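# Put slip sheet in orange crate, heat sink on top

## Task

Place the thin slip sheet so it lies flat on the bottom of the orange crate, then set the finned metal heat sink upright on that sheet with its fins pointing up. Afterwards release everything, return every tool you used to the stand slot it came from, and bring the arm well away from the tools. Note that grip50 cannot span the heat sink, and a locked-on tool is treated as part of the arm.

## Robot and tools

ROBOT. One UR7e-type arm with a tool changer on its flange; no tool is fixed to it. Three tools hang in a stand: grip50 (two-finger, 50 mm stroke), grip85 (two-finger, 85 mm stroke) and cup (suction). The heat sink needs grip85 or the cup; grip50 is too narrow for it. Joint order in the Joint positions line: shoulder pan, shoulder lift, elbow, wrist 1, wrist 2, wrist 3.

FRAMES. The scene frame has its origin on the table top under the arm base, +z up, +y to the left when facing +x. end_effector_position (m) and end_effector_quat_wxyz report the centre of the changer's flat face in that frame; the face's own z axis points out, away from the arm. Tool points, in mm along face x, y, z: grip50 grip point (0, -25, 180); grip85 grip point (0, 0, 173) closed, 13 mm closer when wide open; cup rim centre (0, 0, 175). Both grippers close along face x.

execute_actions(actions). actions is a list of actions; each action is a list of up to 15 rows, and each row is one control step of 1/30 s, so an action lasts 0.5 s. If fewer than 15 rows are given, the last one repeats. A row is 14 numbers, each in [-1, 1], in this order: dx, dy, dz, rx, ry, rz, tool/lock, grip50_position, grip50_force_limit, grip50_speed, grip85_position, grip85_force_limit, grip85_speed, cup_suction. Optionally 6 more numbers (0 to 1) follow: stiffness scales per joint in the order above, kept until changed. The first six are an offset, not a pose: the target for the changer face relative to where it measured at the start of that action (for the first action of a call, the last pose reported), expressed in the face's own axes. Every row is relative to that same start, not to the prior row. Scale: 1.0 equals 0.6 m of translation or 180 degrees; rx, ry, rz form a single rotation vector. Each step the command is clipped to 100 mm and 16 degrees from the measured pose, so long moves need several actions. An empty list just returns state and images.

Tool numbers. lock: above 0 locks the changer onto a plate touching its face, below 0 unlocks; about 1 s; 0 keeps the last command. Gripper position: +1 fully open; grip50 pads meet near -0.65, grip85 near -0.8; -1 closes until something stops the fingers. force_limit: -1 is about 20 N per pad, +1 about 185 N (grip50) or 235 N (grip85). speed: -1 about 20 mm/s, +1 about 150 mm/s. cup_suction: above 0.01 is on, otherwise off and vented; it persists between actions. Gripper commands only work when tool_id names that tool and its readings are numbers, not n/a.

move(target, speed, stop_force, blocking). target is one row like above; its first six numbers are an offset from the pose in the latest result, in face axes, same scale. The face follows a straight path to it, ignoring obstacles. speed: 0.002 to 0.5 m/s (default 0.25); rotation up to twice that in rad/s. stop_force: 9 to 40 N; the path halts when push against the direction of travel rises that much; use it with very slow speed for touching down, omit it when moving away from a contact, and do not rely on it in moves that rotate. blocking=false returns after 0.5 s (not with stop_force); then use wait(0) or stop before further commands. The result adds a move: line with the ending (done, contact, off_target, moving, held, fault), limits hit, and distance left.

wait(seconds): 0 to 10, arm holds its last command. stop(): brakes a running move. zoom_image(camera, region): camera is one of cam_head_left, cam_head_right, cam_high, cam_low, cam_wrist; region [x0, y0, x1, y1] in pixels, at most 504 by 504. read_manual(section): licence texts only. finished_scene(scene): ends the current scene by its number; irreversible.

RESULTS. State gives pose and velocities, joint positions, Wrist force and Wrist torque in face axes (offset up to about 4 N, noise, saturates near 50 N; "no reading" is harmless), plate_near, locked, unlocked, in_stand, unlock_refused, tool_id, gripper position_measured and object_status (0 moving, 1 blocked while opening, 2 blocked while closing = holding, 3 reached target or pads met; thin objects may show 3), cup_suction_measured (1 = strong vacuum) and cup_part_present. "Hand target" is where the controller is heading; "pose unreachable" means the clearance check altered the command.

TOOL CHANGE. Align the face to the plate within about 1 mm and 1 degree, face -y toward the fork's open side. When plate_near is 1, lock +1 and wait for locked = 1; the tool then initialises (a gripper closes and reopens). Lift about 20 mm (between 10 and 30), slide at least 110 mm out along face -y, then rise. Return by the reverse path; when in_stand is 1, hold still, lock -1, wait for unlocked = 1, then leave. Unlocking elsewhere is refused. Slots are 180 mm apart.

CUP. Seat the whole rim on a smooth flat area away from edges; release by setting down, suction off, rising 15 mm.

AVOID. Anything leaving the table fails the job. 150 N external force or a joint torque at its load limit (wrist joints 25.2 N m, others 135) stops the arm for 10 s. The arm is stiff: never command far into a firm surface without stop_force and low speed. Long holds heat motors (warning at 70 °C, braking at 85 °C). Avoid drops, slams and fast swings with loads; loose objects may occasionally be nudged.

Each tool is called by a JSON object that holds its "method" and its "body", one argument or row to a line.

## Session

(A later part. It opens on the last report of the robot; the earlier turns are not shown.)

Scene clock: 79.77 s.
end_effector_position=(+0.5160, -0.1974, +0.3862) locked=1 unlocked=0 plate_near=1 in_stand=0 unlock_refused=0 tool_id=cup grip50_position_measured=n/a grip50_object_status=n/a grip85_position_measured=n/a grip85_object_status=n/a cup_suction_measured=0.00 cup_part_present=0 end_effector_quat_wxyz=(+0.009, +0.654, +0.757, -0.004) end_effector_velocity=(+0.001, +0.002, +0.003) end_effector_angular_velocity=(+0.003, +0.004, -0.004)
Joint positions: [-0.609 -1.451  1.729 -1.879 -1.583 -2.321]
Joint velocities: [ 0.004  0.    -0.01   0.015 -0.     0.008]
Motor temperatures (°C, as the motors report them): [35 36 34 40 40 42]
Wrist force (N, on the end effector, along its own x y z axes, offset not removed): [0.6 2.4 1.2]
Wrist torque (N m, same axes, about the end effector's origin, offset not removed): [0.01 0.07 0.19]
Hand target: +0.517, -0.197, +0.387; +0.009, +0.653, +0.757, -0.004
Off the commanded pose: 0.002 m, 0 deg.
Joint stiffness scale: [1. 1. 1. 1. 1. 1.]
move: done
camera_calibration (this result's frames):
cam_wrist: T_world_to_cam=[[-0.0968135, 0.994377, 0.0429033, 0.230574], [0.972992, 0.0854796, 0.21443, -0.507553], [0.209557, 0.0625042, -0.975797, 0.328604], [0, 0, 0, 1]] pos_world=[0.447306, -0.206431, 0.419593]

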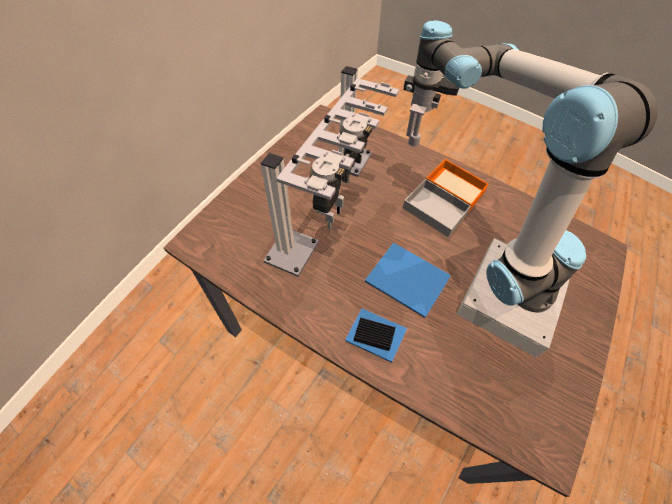

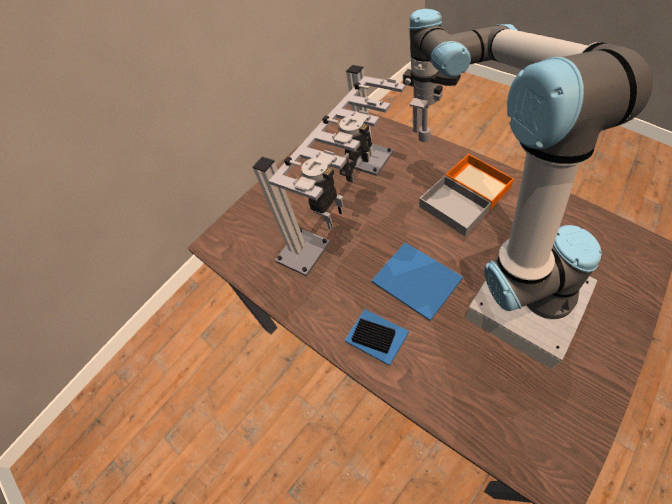

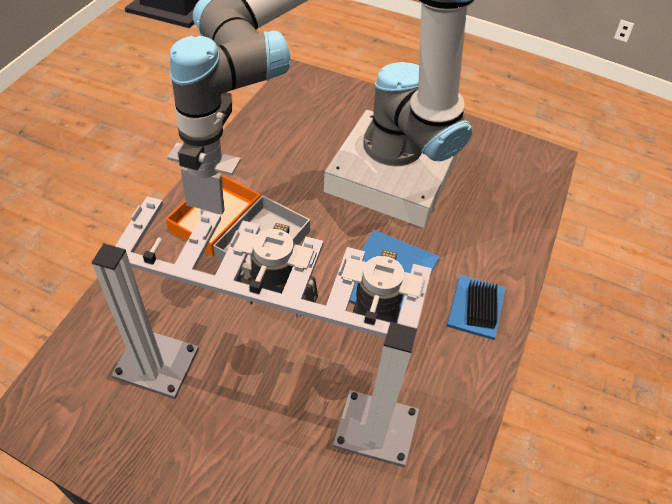

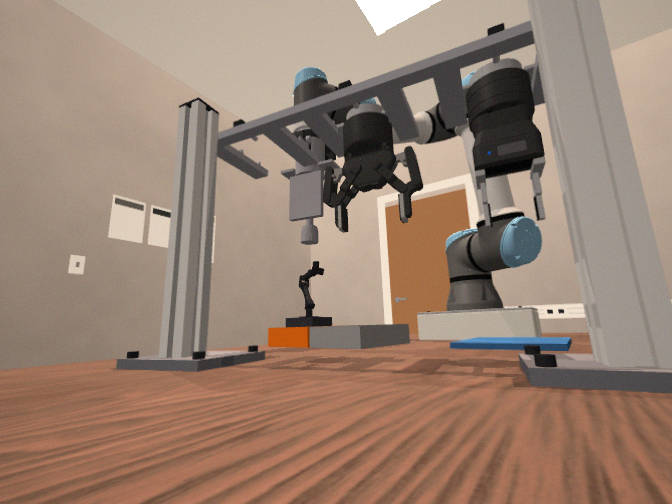

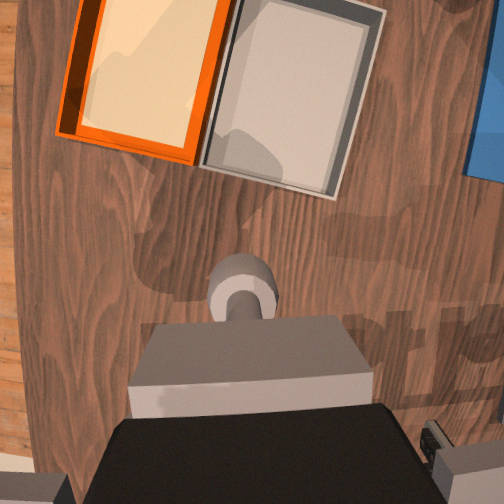

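{"method": "move", "body": {
  "target": [-0.0045,0.2245,0.013,0.002,0.006,0,0,1,0,0,1,0,0,0],
  "speed": 0.1
}}

{"method": "move", "body": {
  "target": [0,0,0.04,0.002,0.001,0,0,1,0,0,1,0,0,0],
  "speed": 0.02
}}

Scene clock: 86.03 s.
end_effector_position=(+0.6482, -0.1817, +0.3794) locked=1 unlocked=0 plate_near=1 in_stand=0 unlock_refused=0 tool_id=cup grip50_position_measured=n/a grip50_object_status=n/a grip85_position_measured=n/a grip85_object_status=n/a cup_suction_measured=0.00 cup_part_present=0 end_effector_quat_wxyz=(-0.000, +0.654, +0.756, -0.001) end_effector_velocity=(+0.002, +0.000, +0.003) end_effector_angular_velocity=(-0.001, -0.000, -0.001)
Joint positions: [-0.474 -1.159  1.361 -1.786 -1.576 -2.185]
Joint velocities: [ 0.002  0.002 -0.01   0.007 -0.001  0.003]
Motor temperatures (°C, as the motors report them): [35 36 34 40 40 42]
Wrist force (N, on the end effector, along its own x y z axes, offset not removed): [0.8 3.9 2.5]
Wrist torque (N m, same axes, about the end effector's origin, offset not removed): [0.05 0.06 0.22]
Hand target: +0.650, -0.181, +0.379; -0.000, +0.654, +0.757, -0.000
Off the commanded pose: 0.002 m, 0 deg.
Joint stiffness scale: [1. 1. 1. 1. 1. 1.]
move: done
camera_calibration (this result's frames):
cam_wrist: T_world_to_cam=[[-0.0951587, 0.993627, 0.0604091, 0.220156], [0.975053, 0.0808107, 0.206741, -0.635322], [0.200542, 0.0785753, -0.976529, 0.302269], [0, 0, 0, 1]] pos_world=[0.579804, -0.191163, 0.413222]

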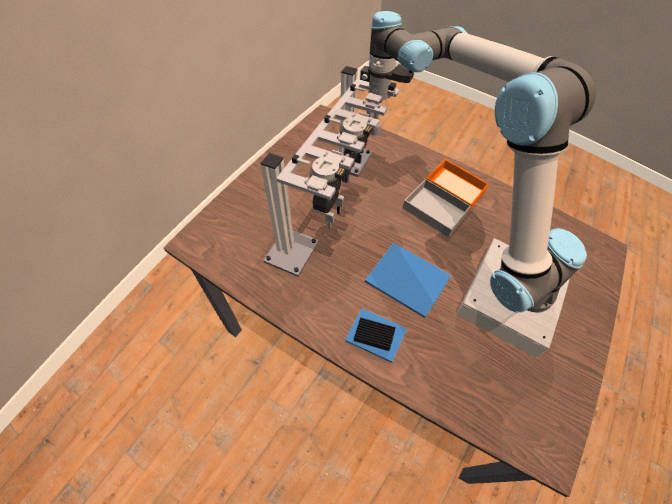

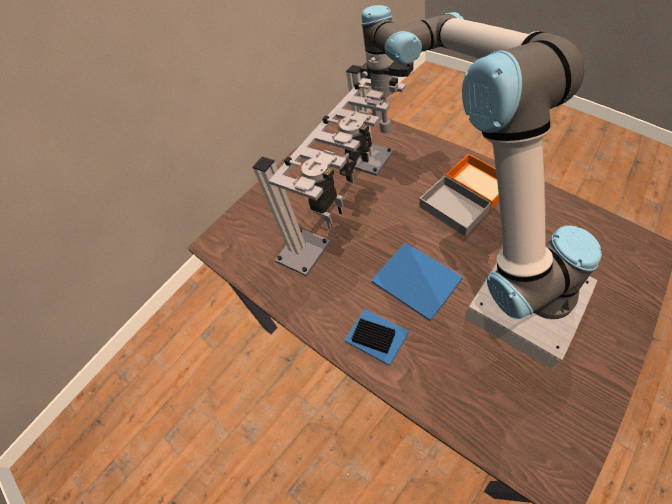

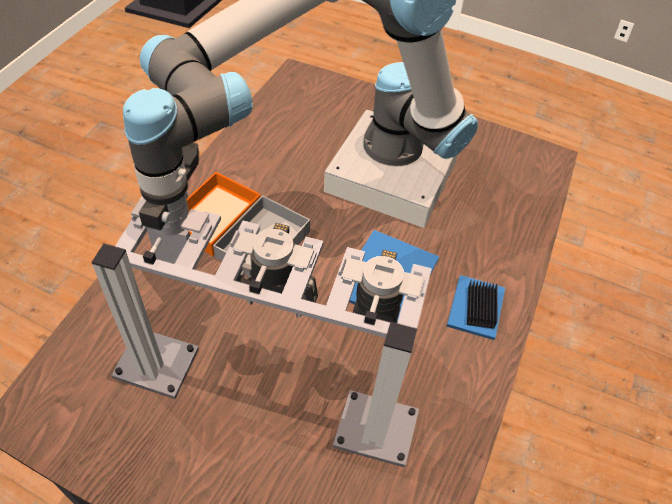

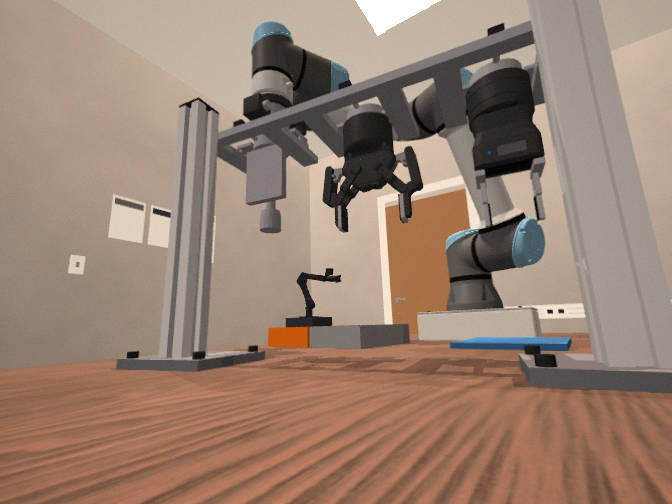

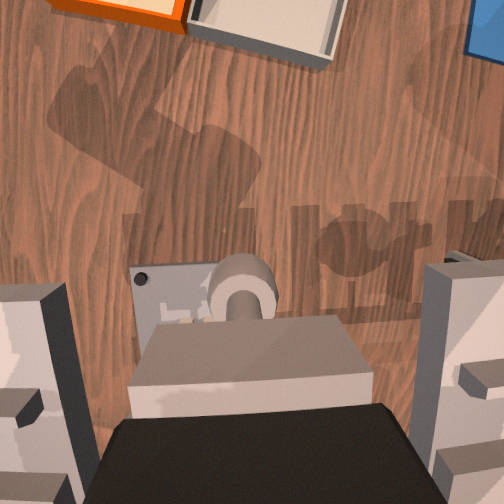

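Scene clock: 87.60 s.
end_effector_position=(+0.6493, -0.1816, +0.3600) locked=1 unlocked=0 plate_near=1 in_stand=1 unlock_refused=0 tool_id=cup grip50_position_measured=n/a grip50_object_status=n/a grip85_position_measured=n/a grip85_object_status=n/a cup_suction_measured=0.00 cup_part_present=0 end_effector_quat_wxyz=(+0.000, +0.654, +0.757, -0.001) end_effector_velocity=(+0.000, -0.000, +0.001) end_effector_angular_velocity=(-0.002, -0.002, -0.001)
Joint positions: [-0.473 -1.146  1.393 -1.832 -1.576 -2.185]
Joint velocities: [-0.    -0.001 -0.    -0.002 -0.001  0.001]
Motor temperatures (°C, as the motors report them): [35 36 34 40 40 42]
Wrist force (N, on the end effector, along its own x y z axes, offset not removed): [2.5 1.8 -3.3]
Wrist torque (N m, same axes, about the end effector's origin, offset not removed): [0.05 0.36 0.15]
Hand target: +0.648, -0.182, +0.355; -0.003, +0.654, +0.756, -0.002
Off the commanded pose: 0.005 m, 0 deg.
Joint stiffness scale: [1. 1. 1. 1. 1. 1.]
move: off_target
camera_calibration (this result's frames):
cam_wrist: T_world_to_cam=[[-0.0957875, 0.993594, 0.059956, 0.22195], [0.974827, 0.0814539, 0.207554, -0.632434], [0.201341, 0.0783278, -0.976385, 0.282505], [0, 0, 0, 1]] pos_world=[0.580894, -0.191142, 0.39379]

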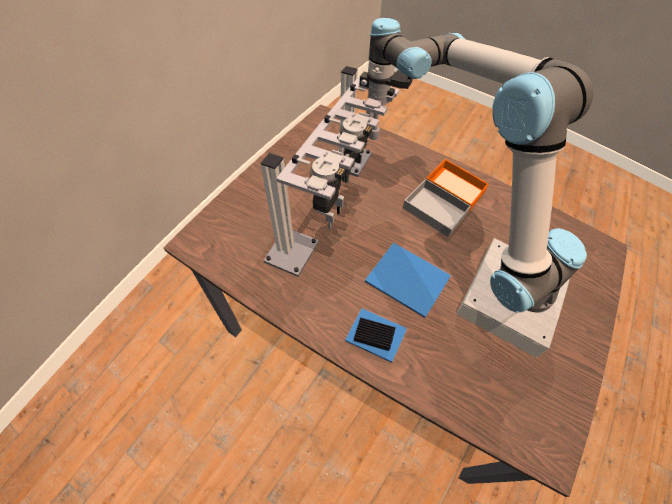

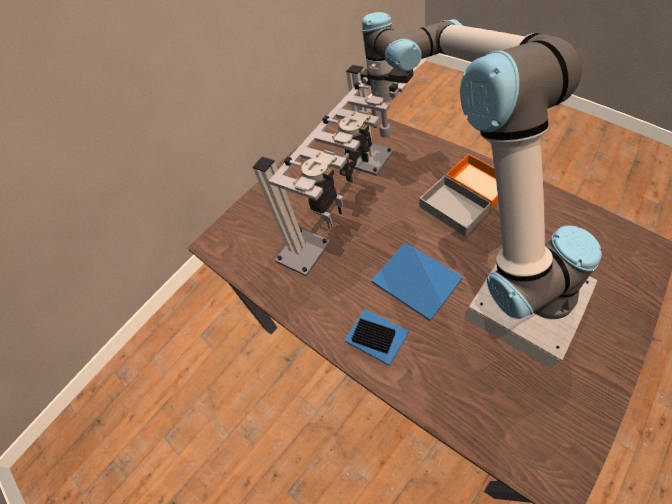

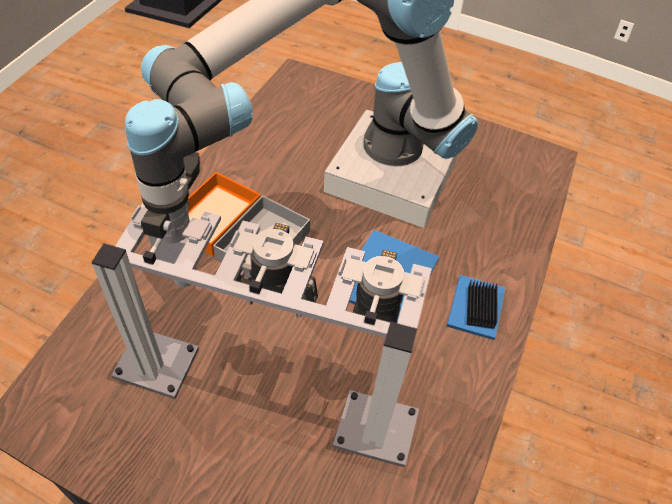

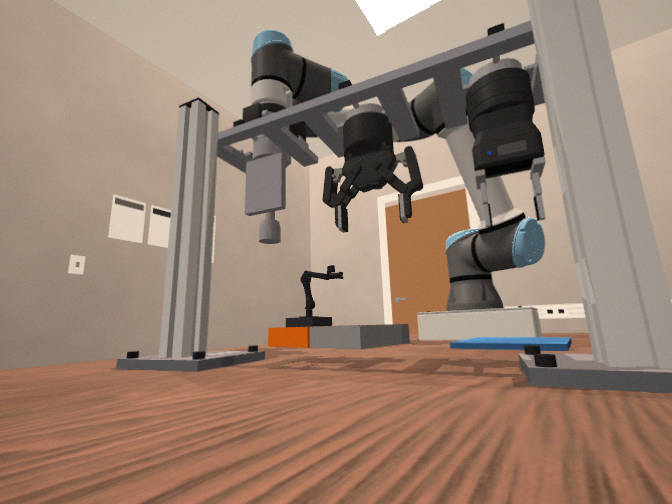

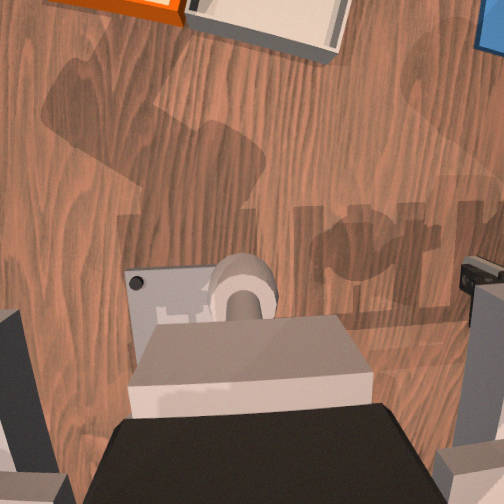

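{"method": "execute_actions", "body": {
  "actions": [
    [[0,0,0,0,0,0,-1,1,0,0,1,0,0,0]],
    [[0,0,0,0,0,0,-1,1,0,0,1,0,0,0]],
    [[0,0,0,0,0,0,-1,1,0,0,1,0,0,0]]
  ]
}}

{"method": "move", "body": {
  "target": [0,0,-0.04,-0.001,0,0,0,1,0,0,1,0,0,0],
  "speed": 0.05
}}

Scene clock: 91.07 s.
end_effector_position=(+0.6493, -0.1816, +0.3599) locked=0 unlocked=1 plate_near=1 in_stand=1 unlock_refused=0 tool_id=none grip50_position_measured=n/a grip50_object_status=n/a grip85_position_measured=n/a grip85_object_status=n/a cup_suction_measured=n/a cup_part_present=n/a end_effector_quat_wxyz=(+0.000, +0.654, +0.757, -0.001) end_effector_velocity=(+0.000, -0.000, -0.000) end_effector_angular_velocity=(+0.001, +0.001, -0.000)
Joint positions: [-0.473 -1.146  1.393 -1.832 -1.576 -2.185]
Joint velocities: [-0.     0.001 -0.     0.001  0.    -0.   ]
Motor temperatures (°C, as the motors report them): [35 36 34 40 40 42]
Wrist force (N, on the end effector, along its own x y z axes, offset not removed): [0.0 2.8 0.9]
Wrist torque (N m, same axes, about the end effector's origin, offset not removed): [0.03 0.18 0.25]
Hand target: +0.649, -0.182, +0.360; +0.000, +0.654, +0.757, -0.001
Off the commanded pose: 0.000 m, 0 deg.
Joint stiffness scale: [1. 1. 1. 1. 1. 1.]
camera_calibration (this result's frames):
cam_wrist: T_world_to_cam=[[-0.0957844, 0.993592, 0.0599961, 0.22192], [0.974838, 0.0814469, 0.207502, -0.63237], [0.201286, 0.0783619, -0.976393, 0.282436], [0, 0, 0, 1]] pos_world=[0.580865, -0.191126, 0.393672]

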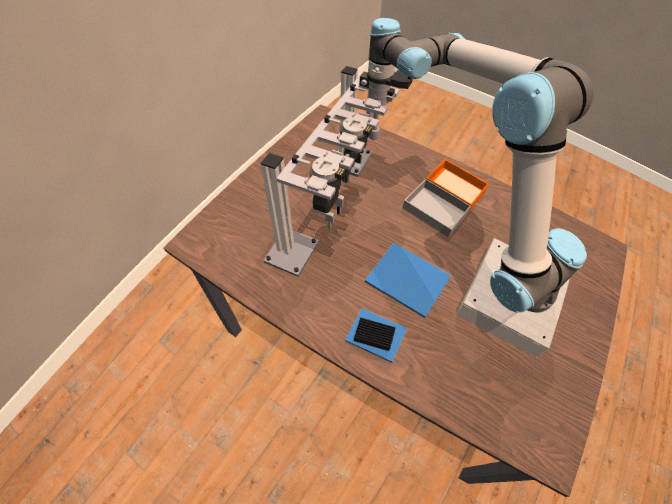

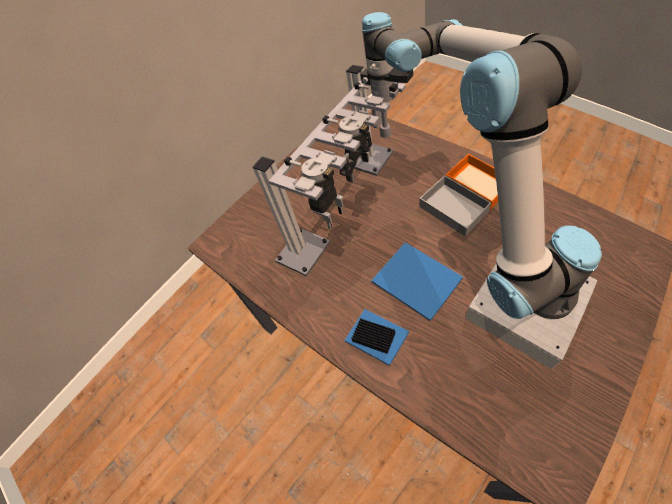

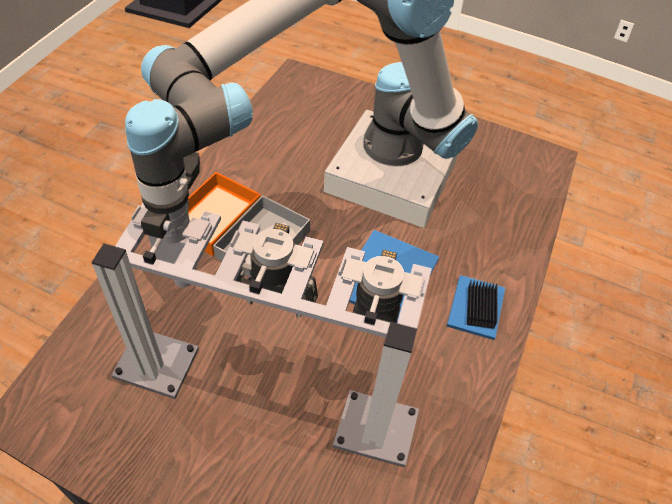

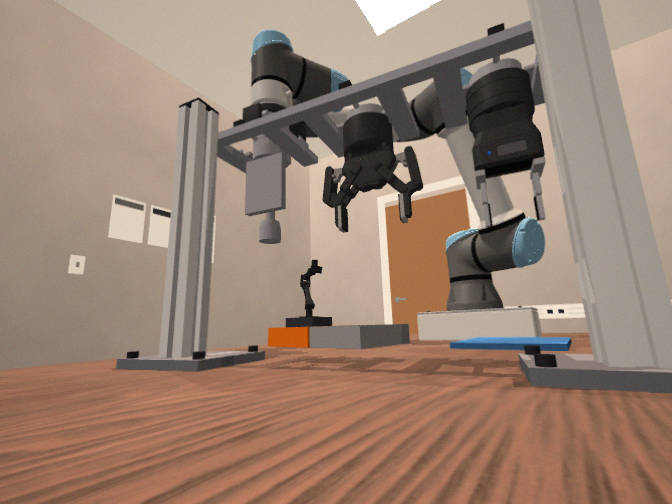

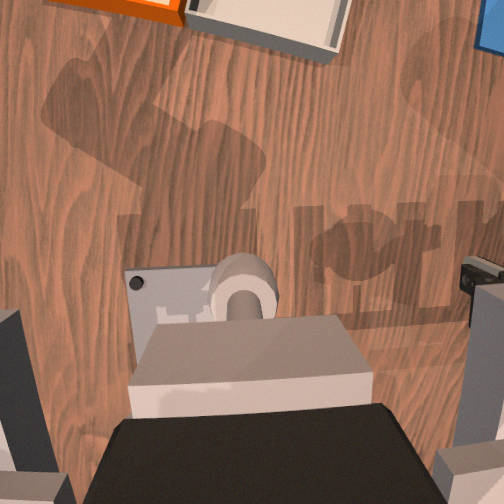

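Scene clock: 91.97 s.
end_effector_position=(+0.6488, -0.1813, +0.3813) locked=0 unlocked=1 plate_near=0 in_stand=0 unlock_refused=0 tool_id=none grip50_position_measured=n/a grip50_object_status=n/a grip85_position_measured=n/a grip85_object_status=n/a cup_suction_measured=n/a cup_part_present=n/a end_effector_quat_wxyz=(-0.000, +0.654, +0.757, -0.000) end_effector_velocity=(-0.001, +0.000, +0.000) end_effector_angular_velocity=(+0.004, +0.008, -0.000)
Joint positions: [-0.473 -1.159  1.356 -1.781 -1.575 -2.185]
Joint velocities: [-0.001 -0.    -0.002  0.011 -0.    -0.001]
Motor temperatures (°C, as the motors report them): [35 36 34 40 40 42]
Wrist force (N, on the end effector, along its own x y z axes, offset not removed): [-0.5 3.8 1.8]
Wrist torque (N m, same axes, about the end effector's origin, offset not removed): [0.13 0.12 0.22]
Hand target: +0.649, -0.182, +0.384; +0.001, +0.654, +0.757, +0.001
Off the commanded pose: 0.003 m, 0 deg.
Joint stiffness scale: [1. 1. 1. 1. 1. 1.]
move: done
camera_calibration (this result's frames):
cam_wrist: T_world_to_cam=[[-0.0957723, 0.993513, 0.0613197, 0.219762], [0.97489, 0.0811785, 0.207365, -0.636443], [0.201042, 0.0796398, -0.97634, 0.30376], [0, 0, 0, 1]] pos_world=[0.58044, -0.190863, 0.415073]

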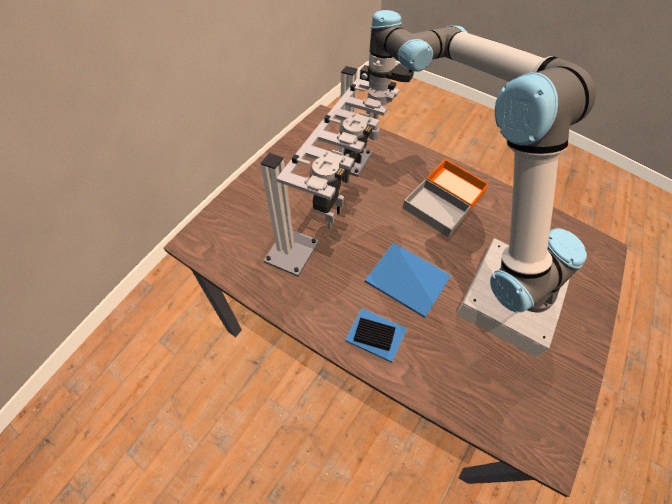

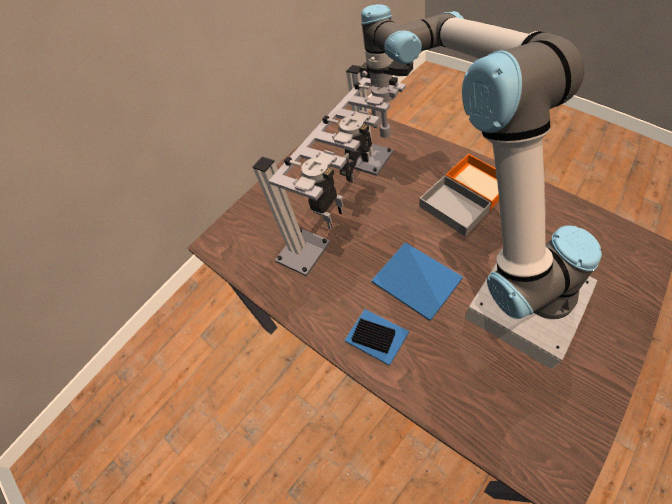

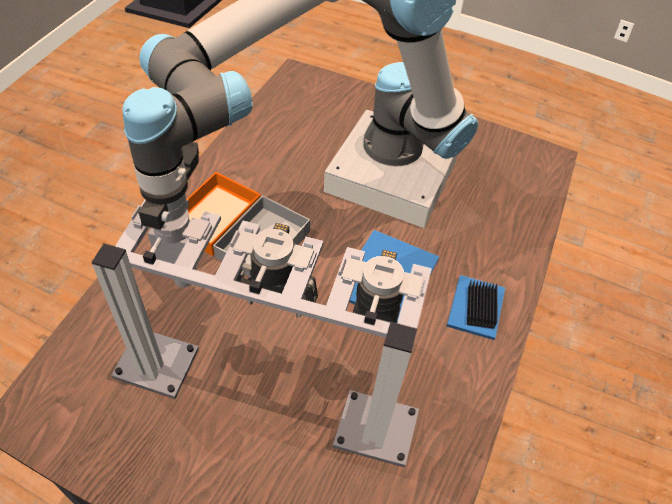

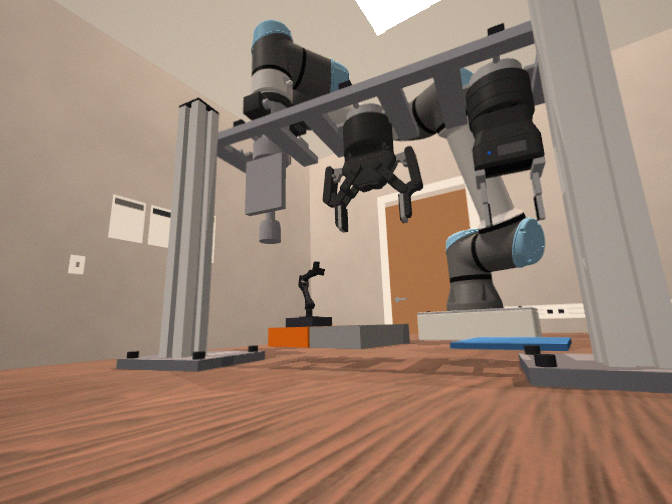

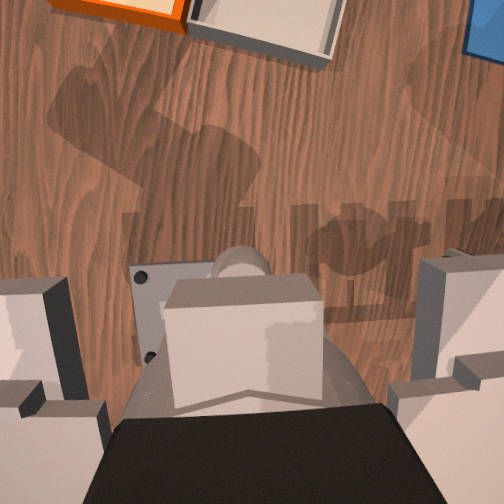

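Reference at +21 mm: block corners (164,308),(323,301).

{"method": "move", "body": {
  "target": [0.3025,-0.002,0,0,0,0,0,1,0,0,1,0,0,0],
  "speed": 0.2
}}

Scene clock: 95.13 s.
end_effector_position=(+0.6225, -0.0037, +0.3815) locked=0 unlocked=1 plate_near=0 in_stand=0 unlock_refused=0 tool_id=none grip50_position_measured=n/a grip50_object_status=n/a grip85_position_measured=n/a grip85_object_status=n/a cup_suction_measured=n/a cup_part_present=n/a end_effector_quat_wxyz=(-0.000, +0.654, +0.757, +0.000) end_effector_velocity=(-0.000, +0.000, +0.000) end_effector_angular_velocity=(-0.003, -0.001, -0.019)
Joint positions: [-0.221 -1.277  1.524 -1.83  -1.578 -1.933]
Joint velocities: [ 0.001 -0.001  0.001 -0.002 -0.003  0.02 ]
Motor temperatures (°C, as the motors report them): [35 36 34 40 40 42]
Wrist force (N, on the end effector, along its own x y z axes, offset not removed): [0.1 4.4 4.3]
Wrist torque (N m, same axes, about the end effector's origin, offset not removed): [0.05 0.06 0.20]
Hand target: +0.621, -0.002, +0.381; -0.000, +0.654, +0.757, -0.001
Off the commanded pose: 0.002 m, 0 deg.
Joint stiffness scale: [1. 1. 1. 1. 1. 1.]
move: done
camera_calibration (this result's frames):
cam_wrist: T_world_to_cam=[[-0.0961379, 0.993485, 0.0611903, 0.0410668], [0.974698, 0.0815004, 0.208138, -0.625452], [0.201795, 0.079652, -0.976184, 0.294626], [0, 0, 0, 1]] pos_world=[0.554121, -0.0132922, 0.415277]

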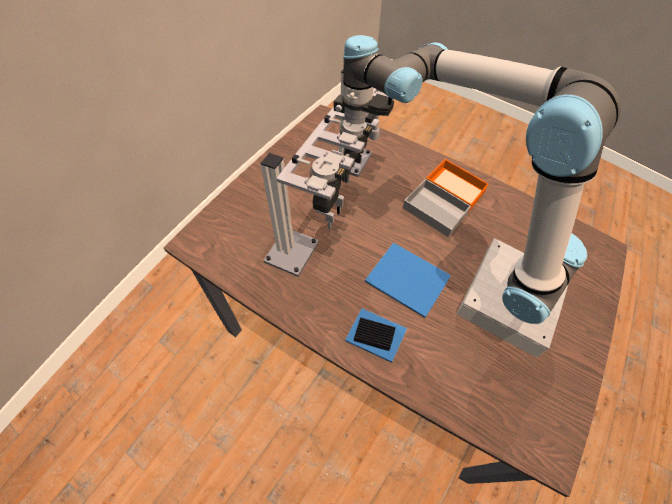

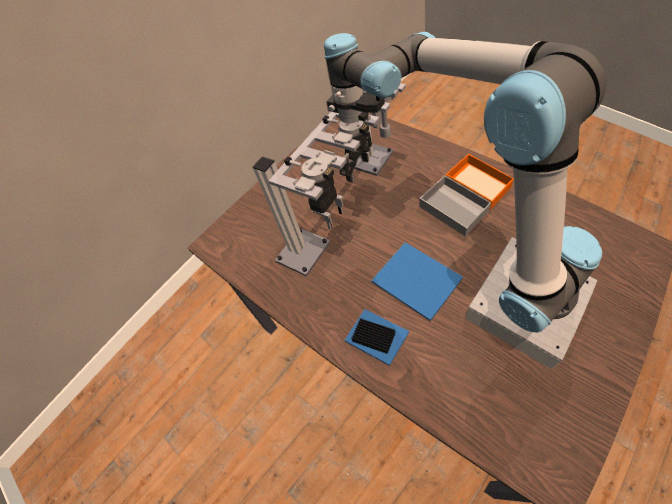

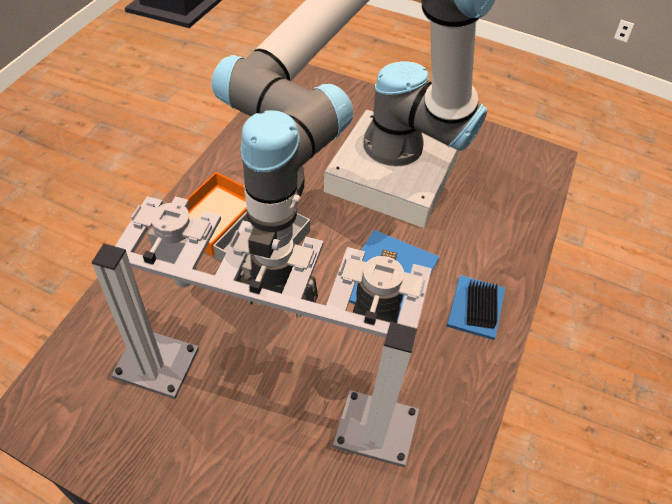

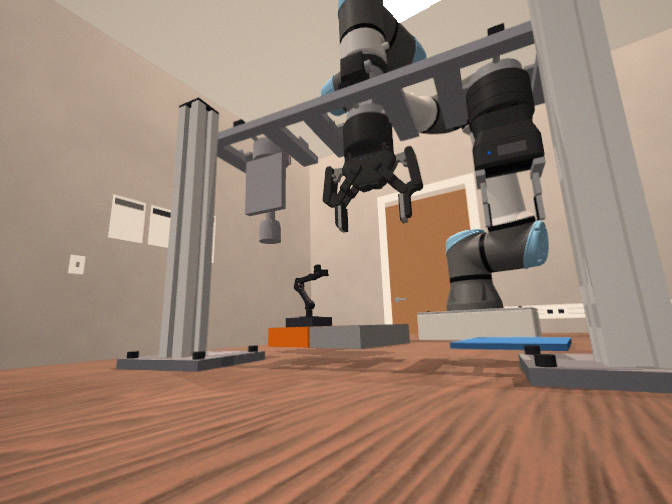

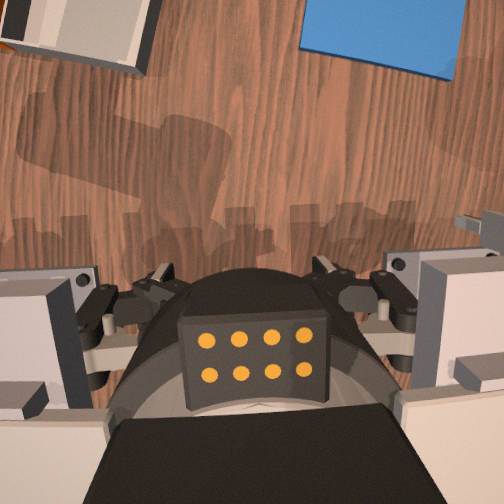

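{"method": "move", "body": {
  "target": [0.0048,0.0025,0.015,0.001,0,0,0,1,0,0,1,0,0,0],
  "speed": 0.02
}}

{"method": "move", "body": {
  "target": [0.001,-0.001,0.034,0.003,0.001,0,0,1,0,0,1,0,0,0],
  "speed": 0.015
}}

Scene clock: 99.50 s.
end_effector_position=(+0.6241, -0.0019, +0.3754) locked=0 unlocked=1 plate_near=0 in_stand=0 unlock_refused=0 tool_id=none grip50_position_measured=n/a grip50_object_status=n/a grip85_position_measured=n/a grip85_object_status=n/a cup_suction_measured=n/a cup_part_present=n/a end_effector_quat_wxyz=(+0.001, +0.654, +0.756, +0.000) end_effector_velocity=(+0.001, -0.001, +0.001) end_effector_angular_velocity=(-0.001, -0.006, -0.002)
Joint positions: [-0.217 -1.27   1.531 -1.846 -1.579 -1.928]
Joint velocities: [-0.001 -0.001  0.    -0.006  0.     0.001]
Motor temperatures (°C, as the motors report them): [35 36 34 40 40 42]
Wrist force (N, on the end effector, along its own x y z axes, offset not removed): [0.0 4.8 3.0]
Wrist torque (N m, same axes, about the end effector's origin, offset not removed): [0.13 0.13 0.21]
Hand target: +0.624, -0.001, +0.373; -0.001, +0.654, +0.757, -0.001
Off the commanded pose: 0.003 m, 0 deg.
Joint stiffness scale: [1. 1. 1. 1. 1. 1.]
move: done
camera_calibration (this result's frames):
cam_wrist: T_world_to_cam=[[-0.0949394, 0.993649, 0.0604001, 0.0393072], [0.974529, 0.0803865, 0.209359, -0.62616], [0.203174, 0.078738, -0.975972, 0.287209], [0, 0, 0, 1]] pos_world=[0.55559, -0.011337, 0.409025]

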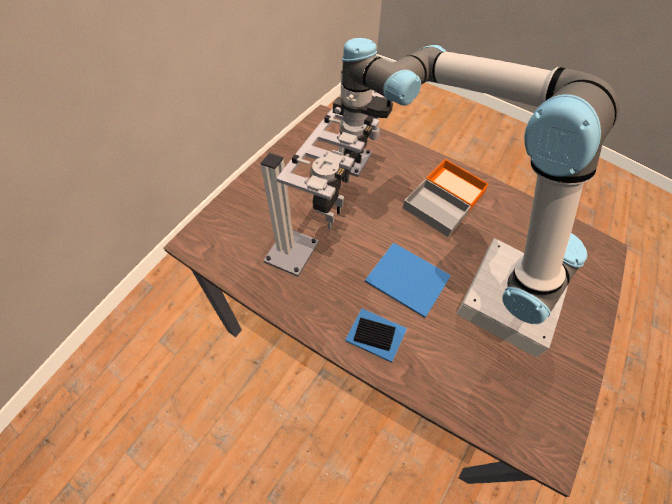

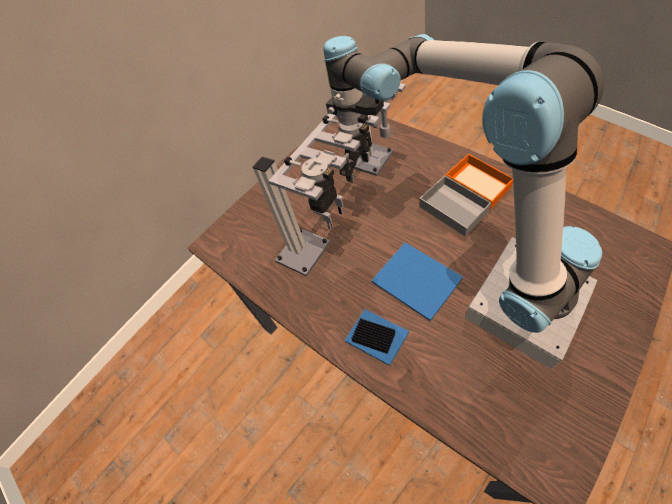

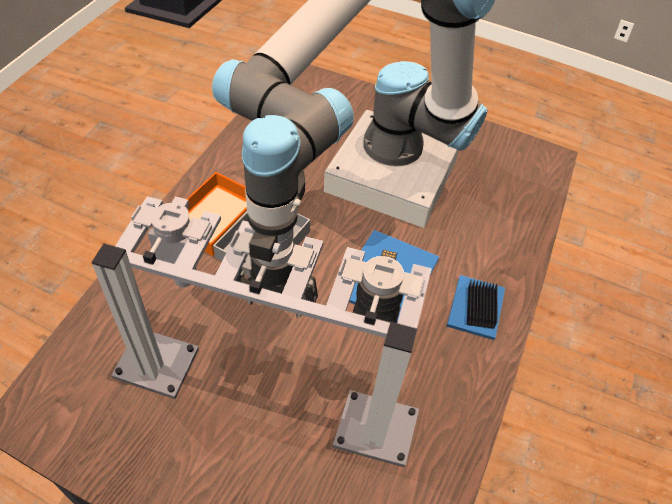

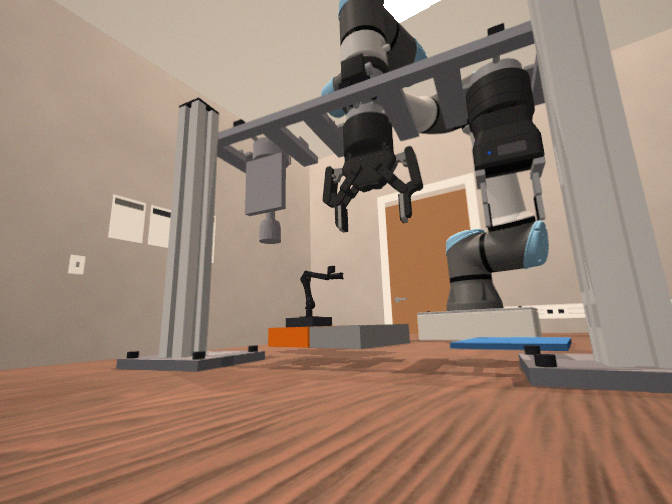

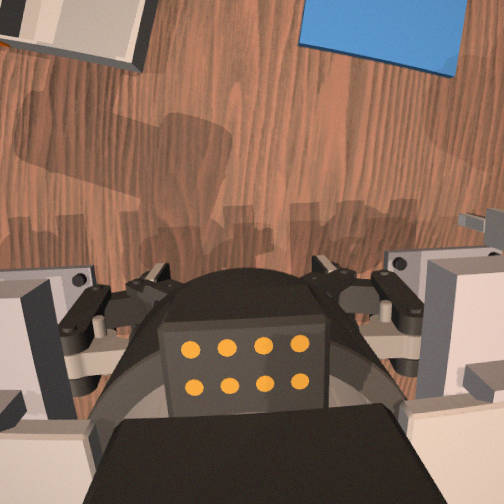

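Scene clock: 101.10 s.
end_effector_position=(+0.6244, -0.0019, +0.3597) locked=0 unlocked=1 plate_near=1 in_stand=1 unlock_refused=0 tool_id=none grip50_position_measured=n/a grip50_object_status=n/a grip85_position_measured=n/a grip85_object_status=n/a cup_suction_measured=n/a cup_part_present=n/a end_effector_quat_wxyz=(-0.000, +0.654, +0.756, -0.000) end_effector_velocity=(+0.001, +0.000, +0.001) end_effector_angular_velocity=(-0.002, -0.008, +0.001)
Joint positions: [-0.217 -1.258  1.556 -1.881 -1.579 -1.928]
Joint velocities: [ 0.001 -0.001  0.002 -0.009 -0.     0.   ]
Motor temperatures (°C, as the motors report them): [35 36 34 40 40 42]
Wrist force (N, on the end effector, along its own x y z axes, offset not removed): [-2.1 3.9 -1.1]
Wrist torque (N m, same axes, about the end effector's origin, offset not removed): [0.13 0.20 0.11]
Hand target: +0.623, -0.001, +0.355; -0.004, +0.654, +0.756, -0.002
Off the commanded pose: 0.005 m, 0 deg.
Joint stiffness scale: [1. 1. 1. 1. 1. 1.]
move: off_target
camera_calibration (this result's frames):
cam_wrist: T_world_to_cam=[[-0.094824, 0.993641, 0.0607198, 0.0400822], [0.9749, 0.080347, 0.20764, -0.622835], [0.201441, 0.078885, -0.976319, 0.273099], [0, 0, 0, 1]] pos_world=[0.555989, -0.0113278, 0.393524]

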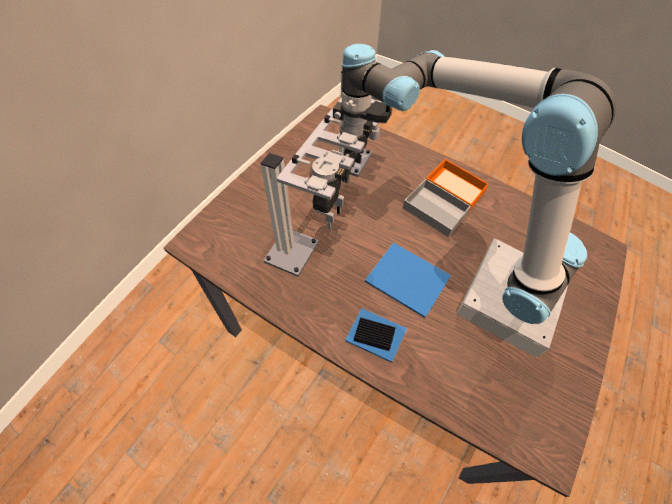

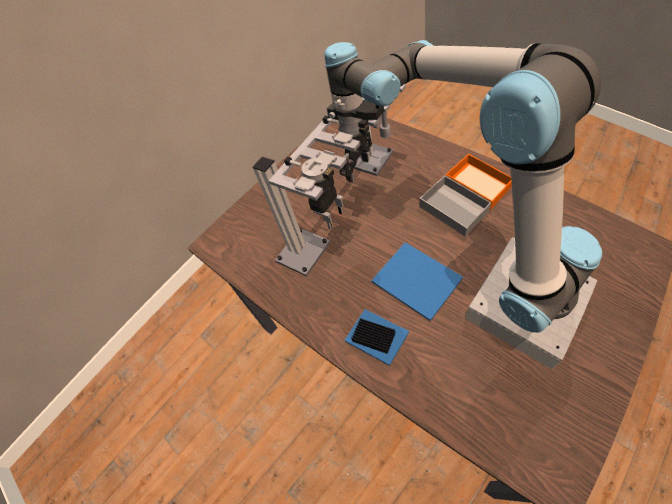

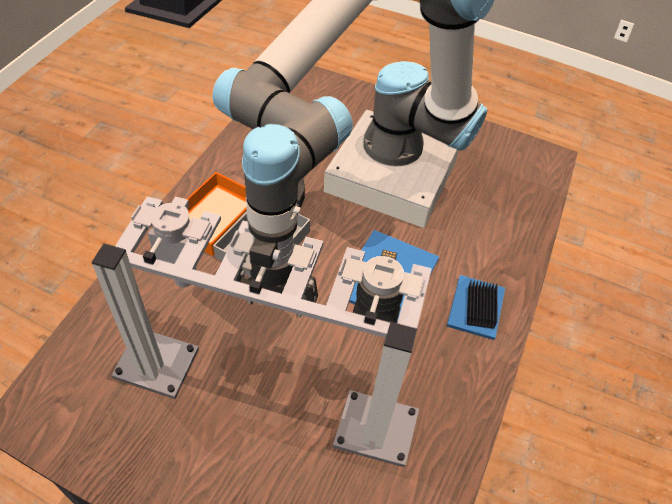

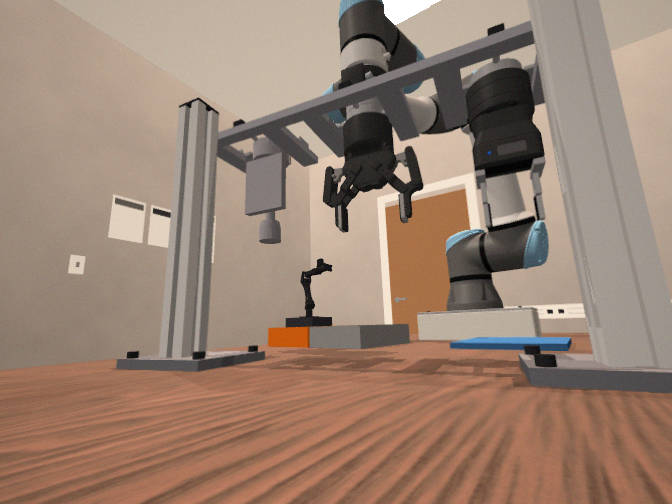

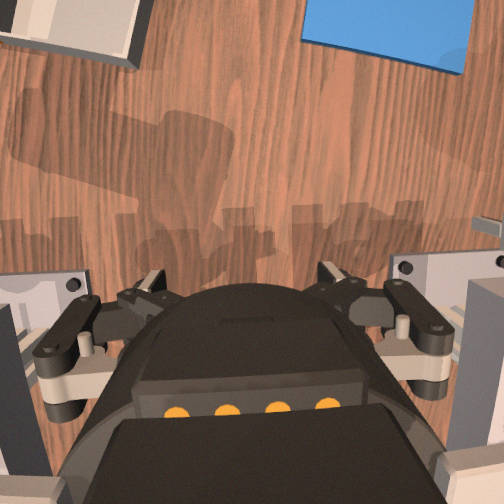

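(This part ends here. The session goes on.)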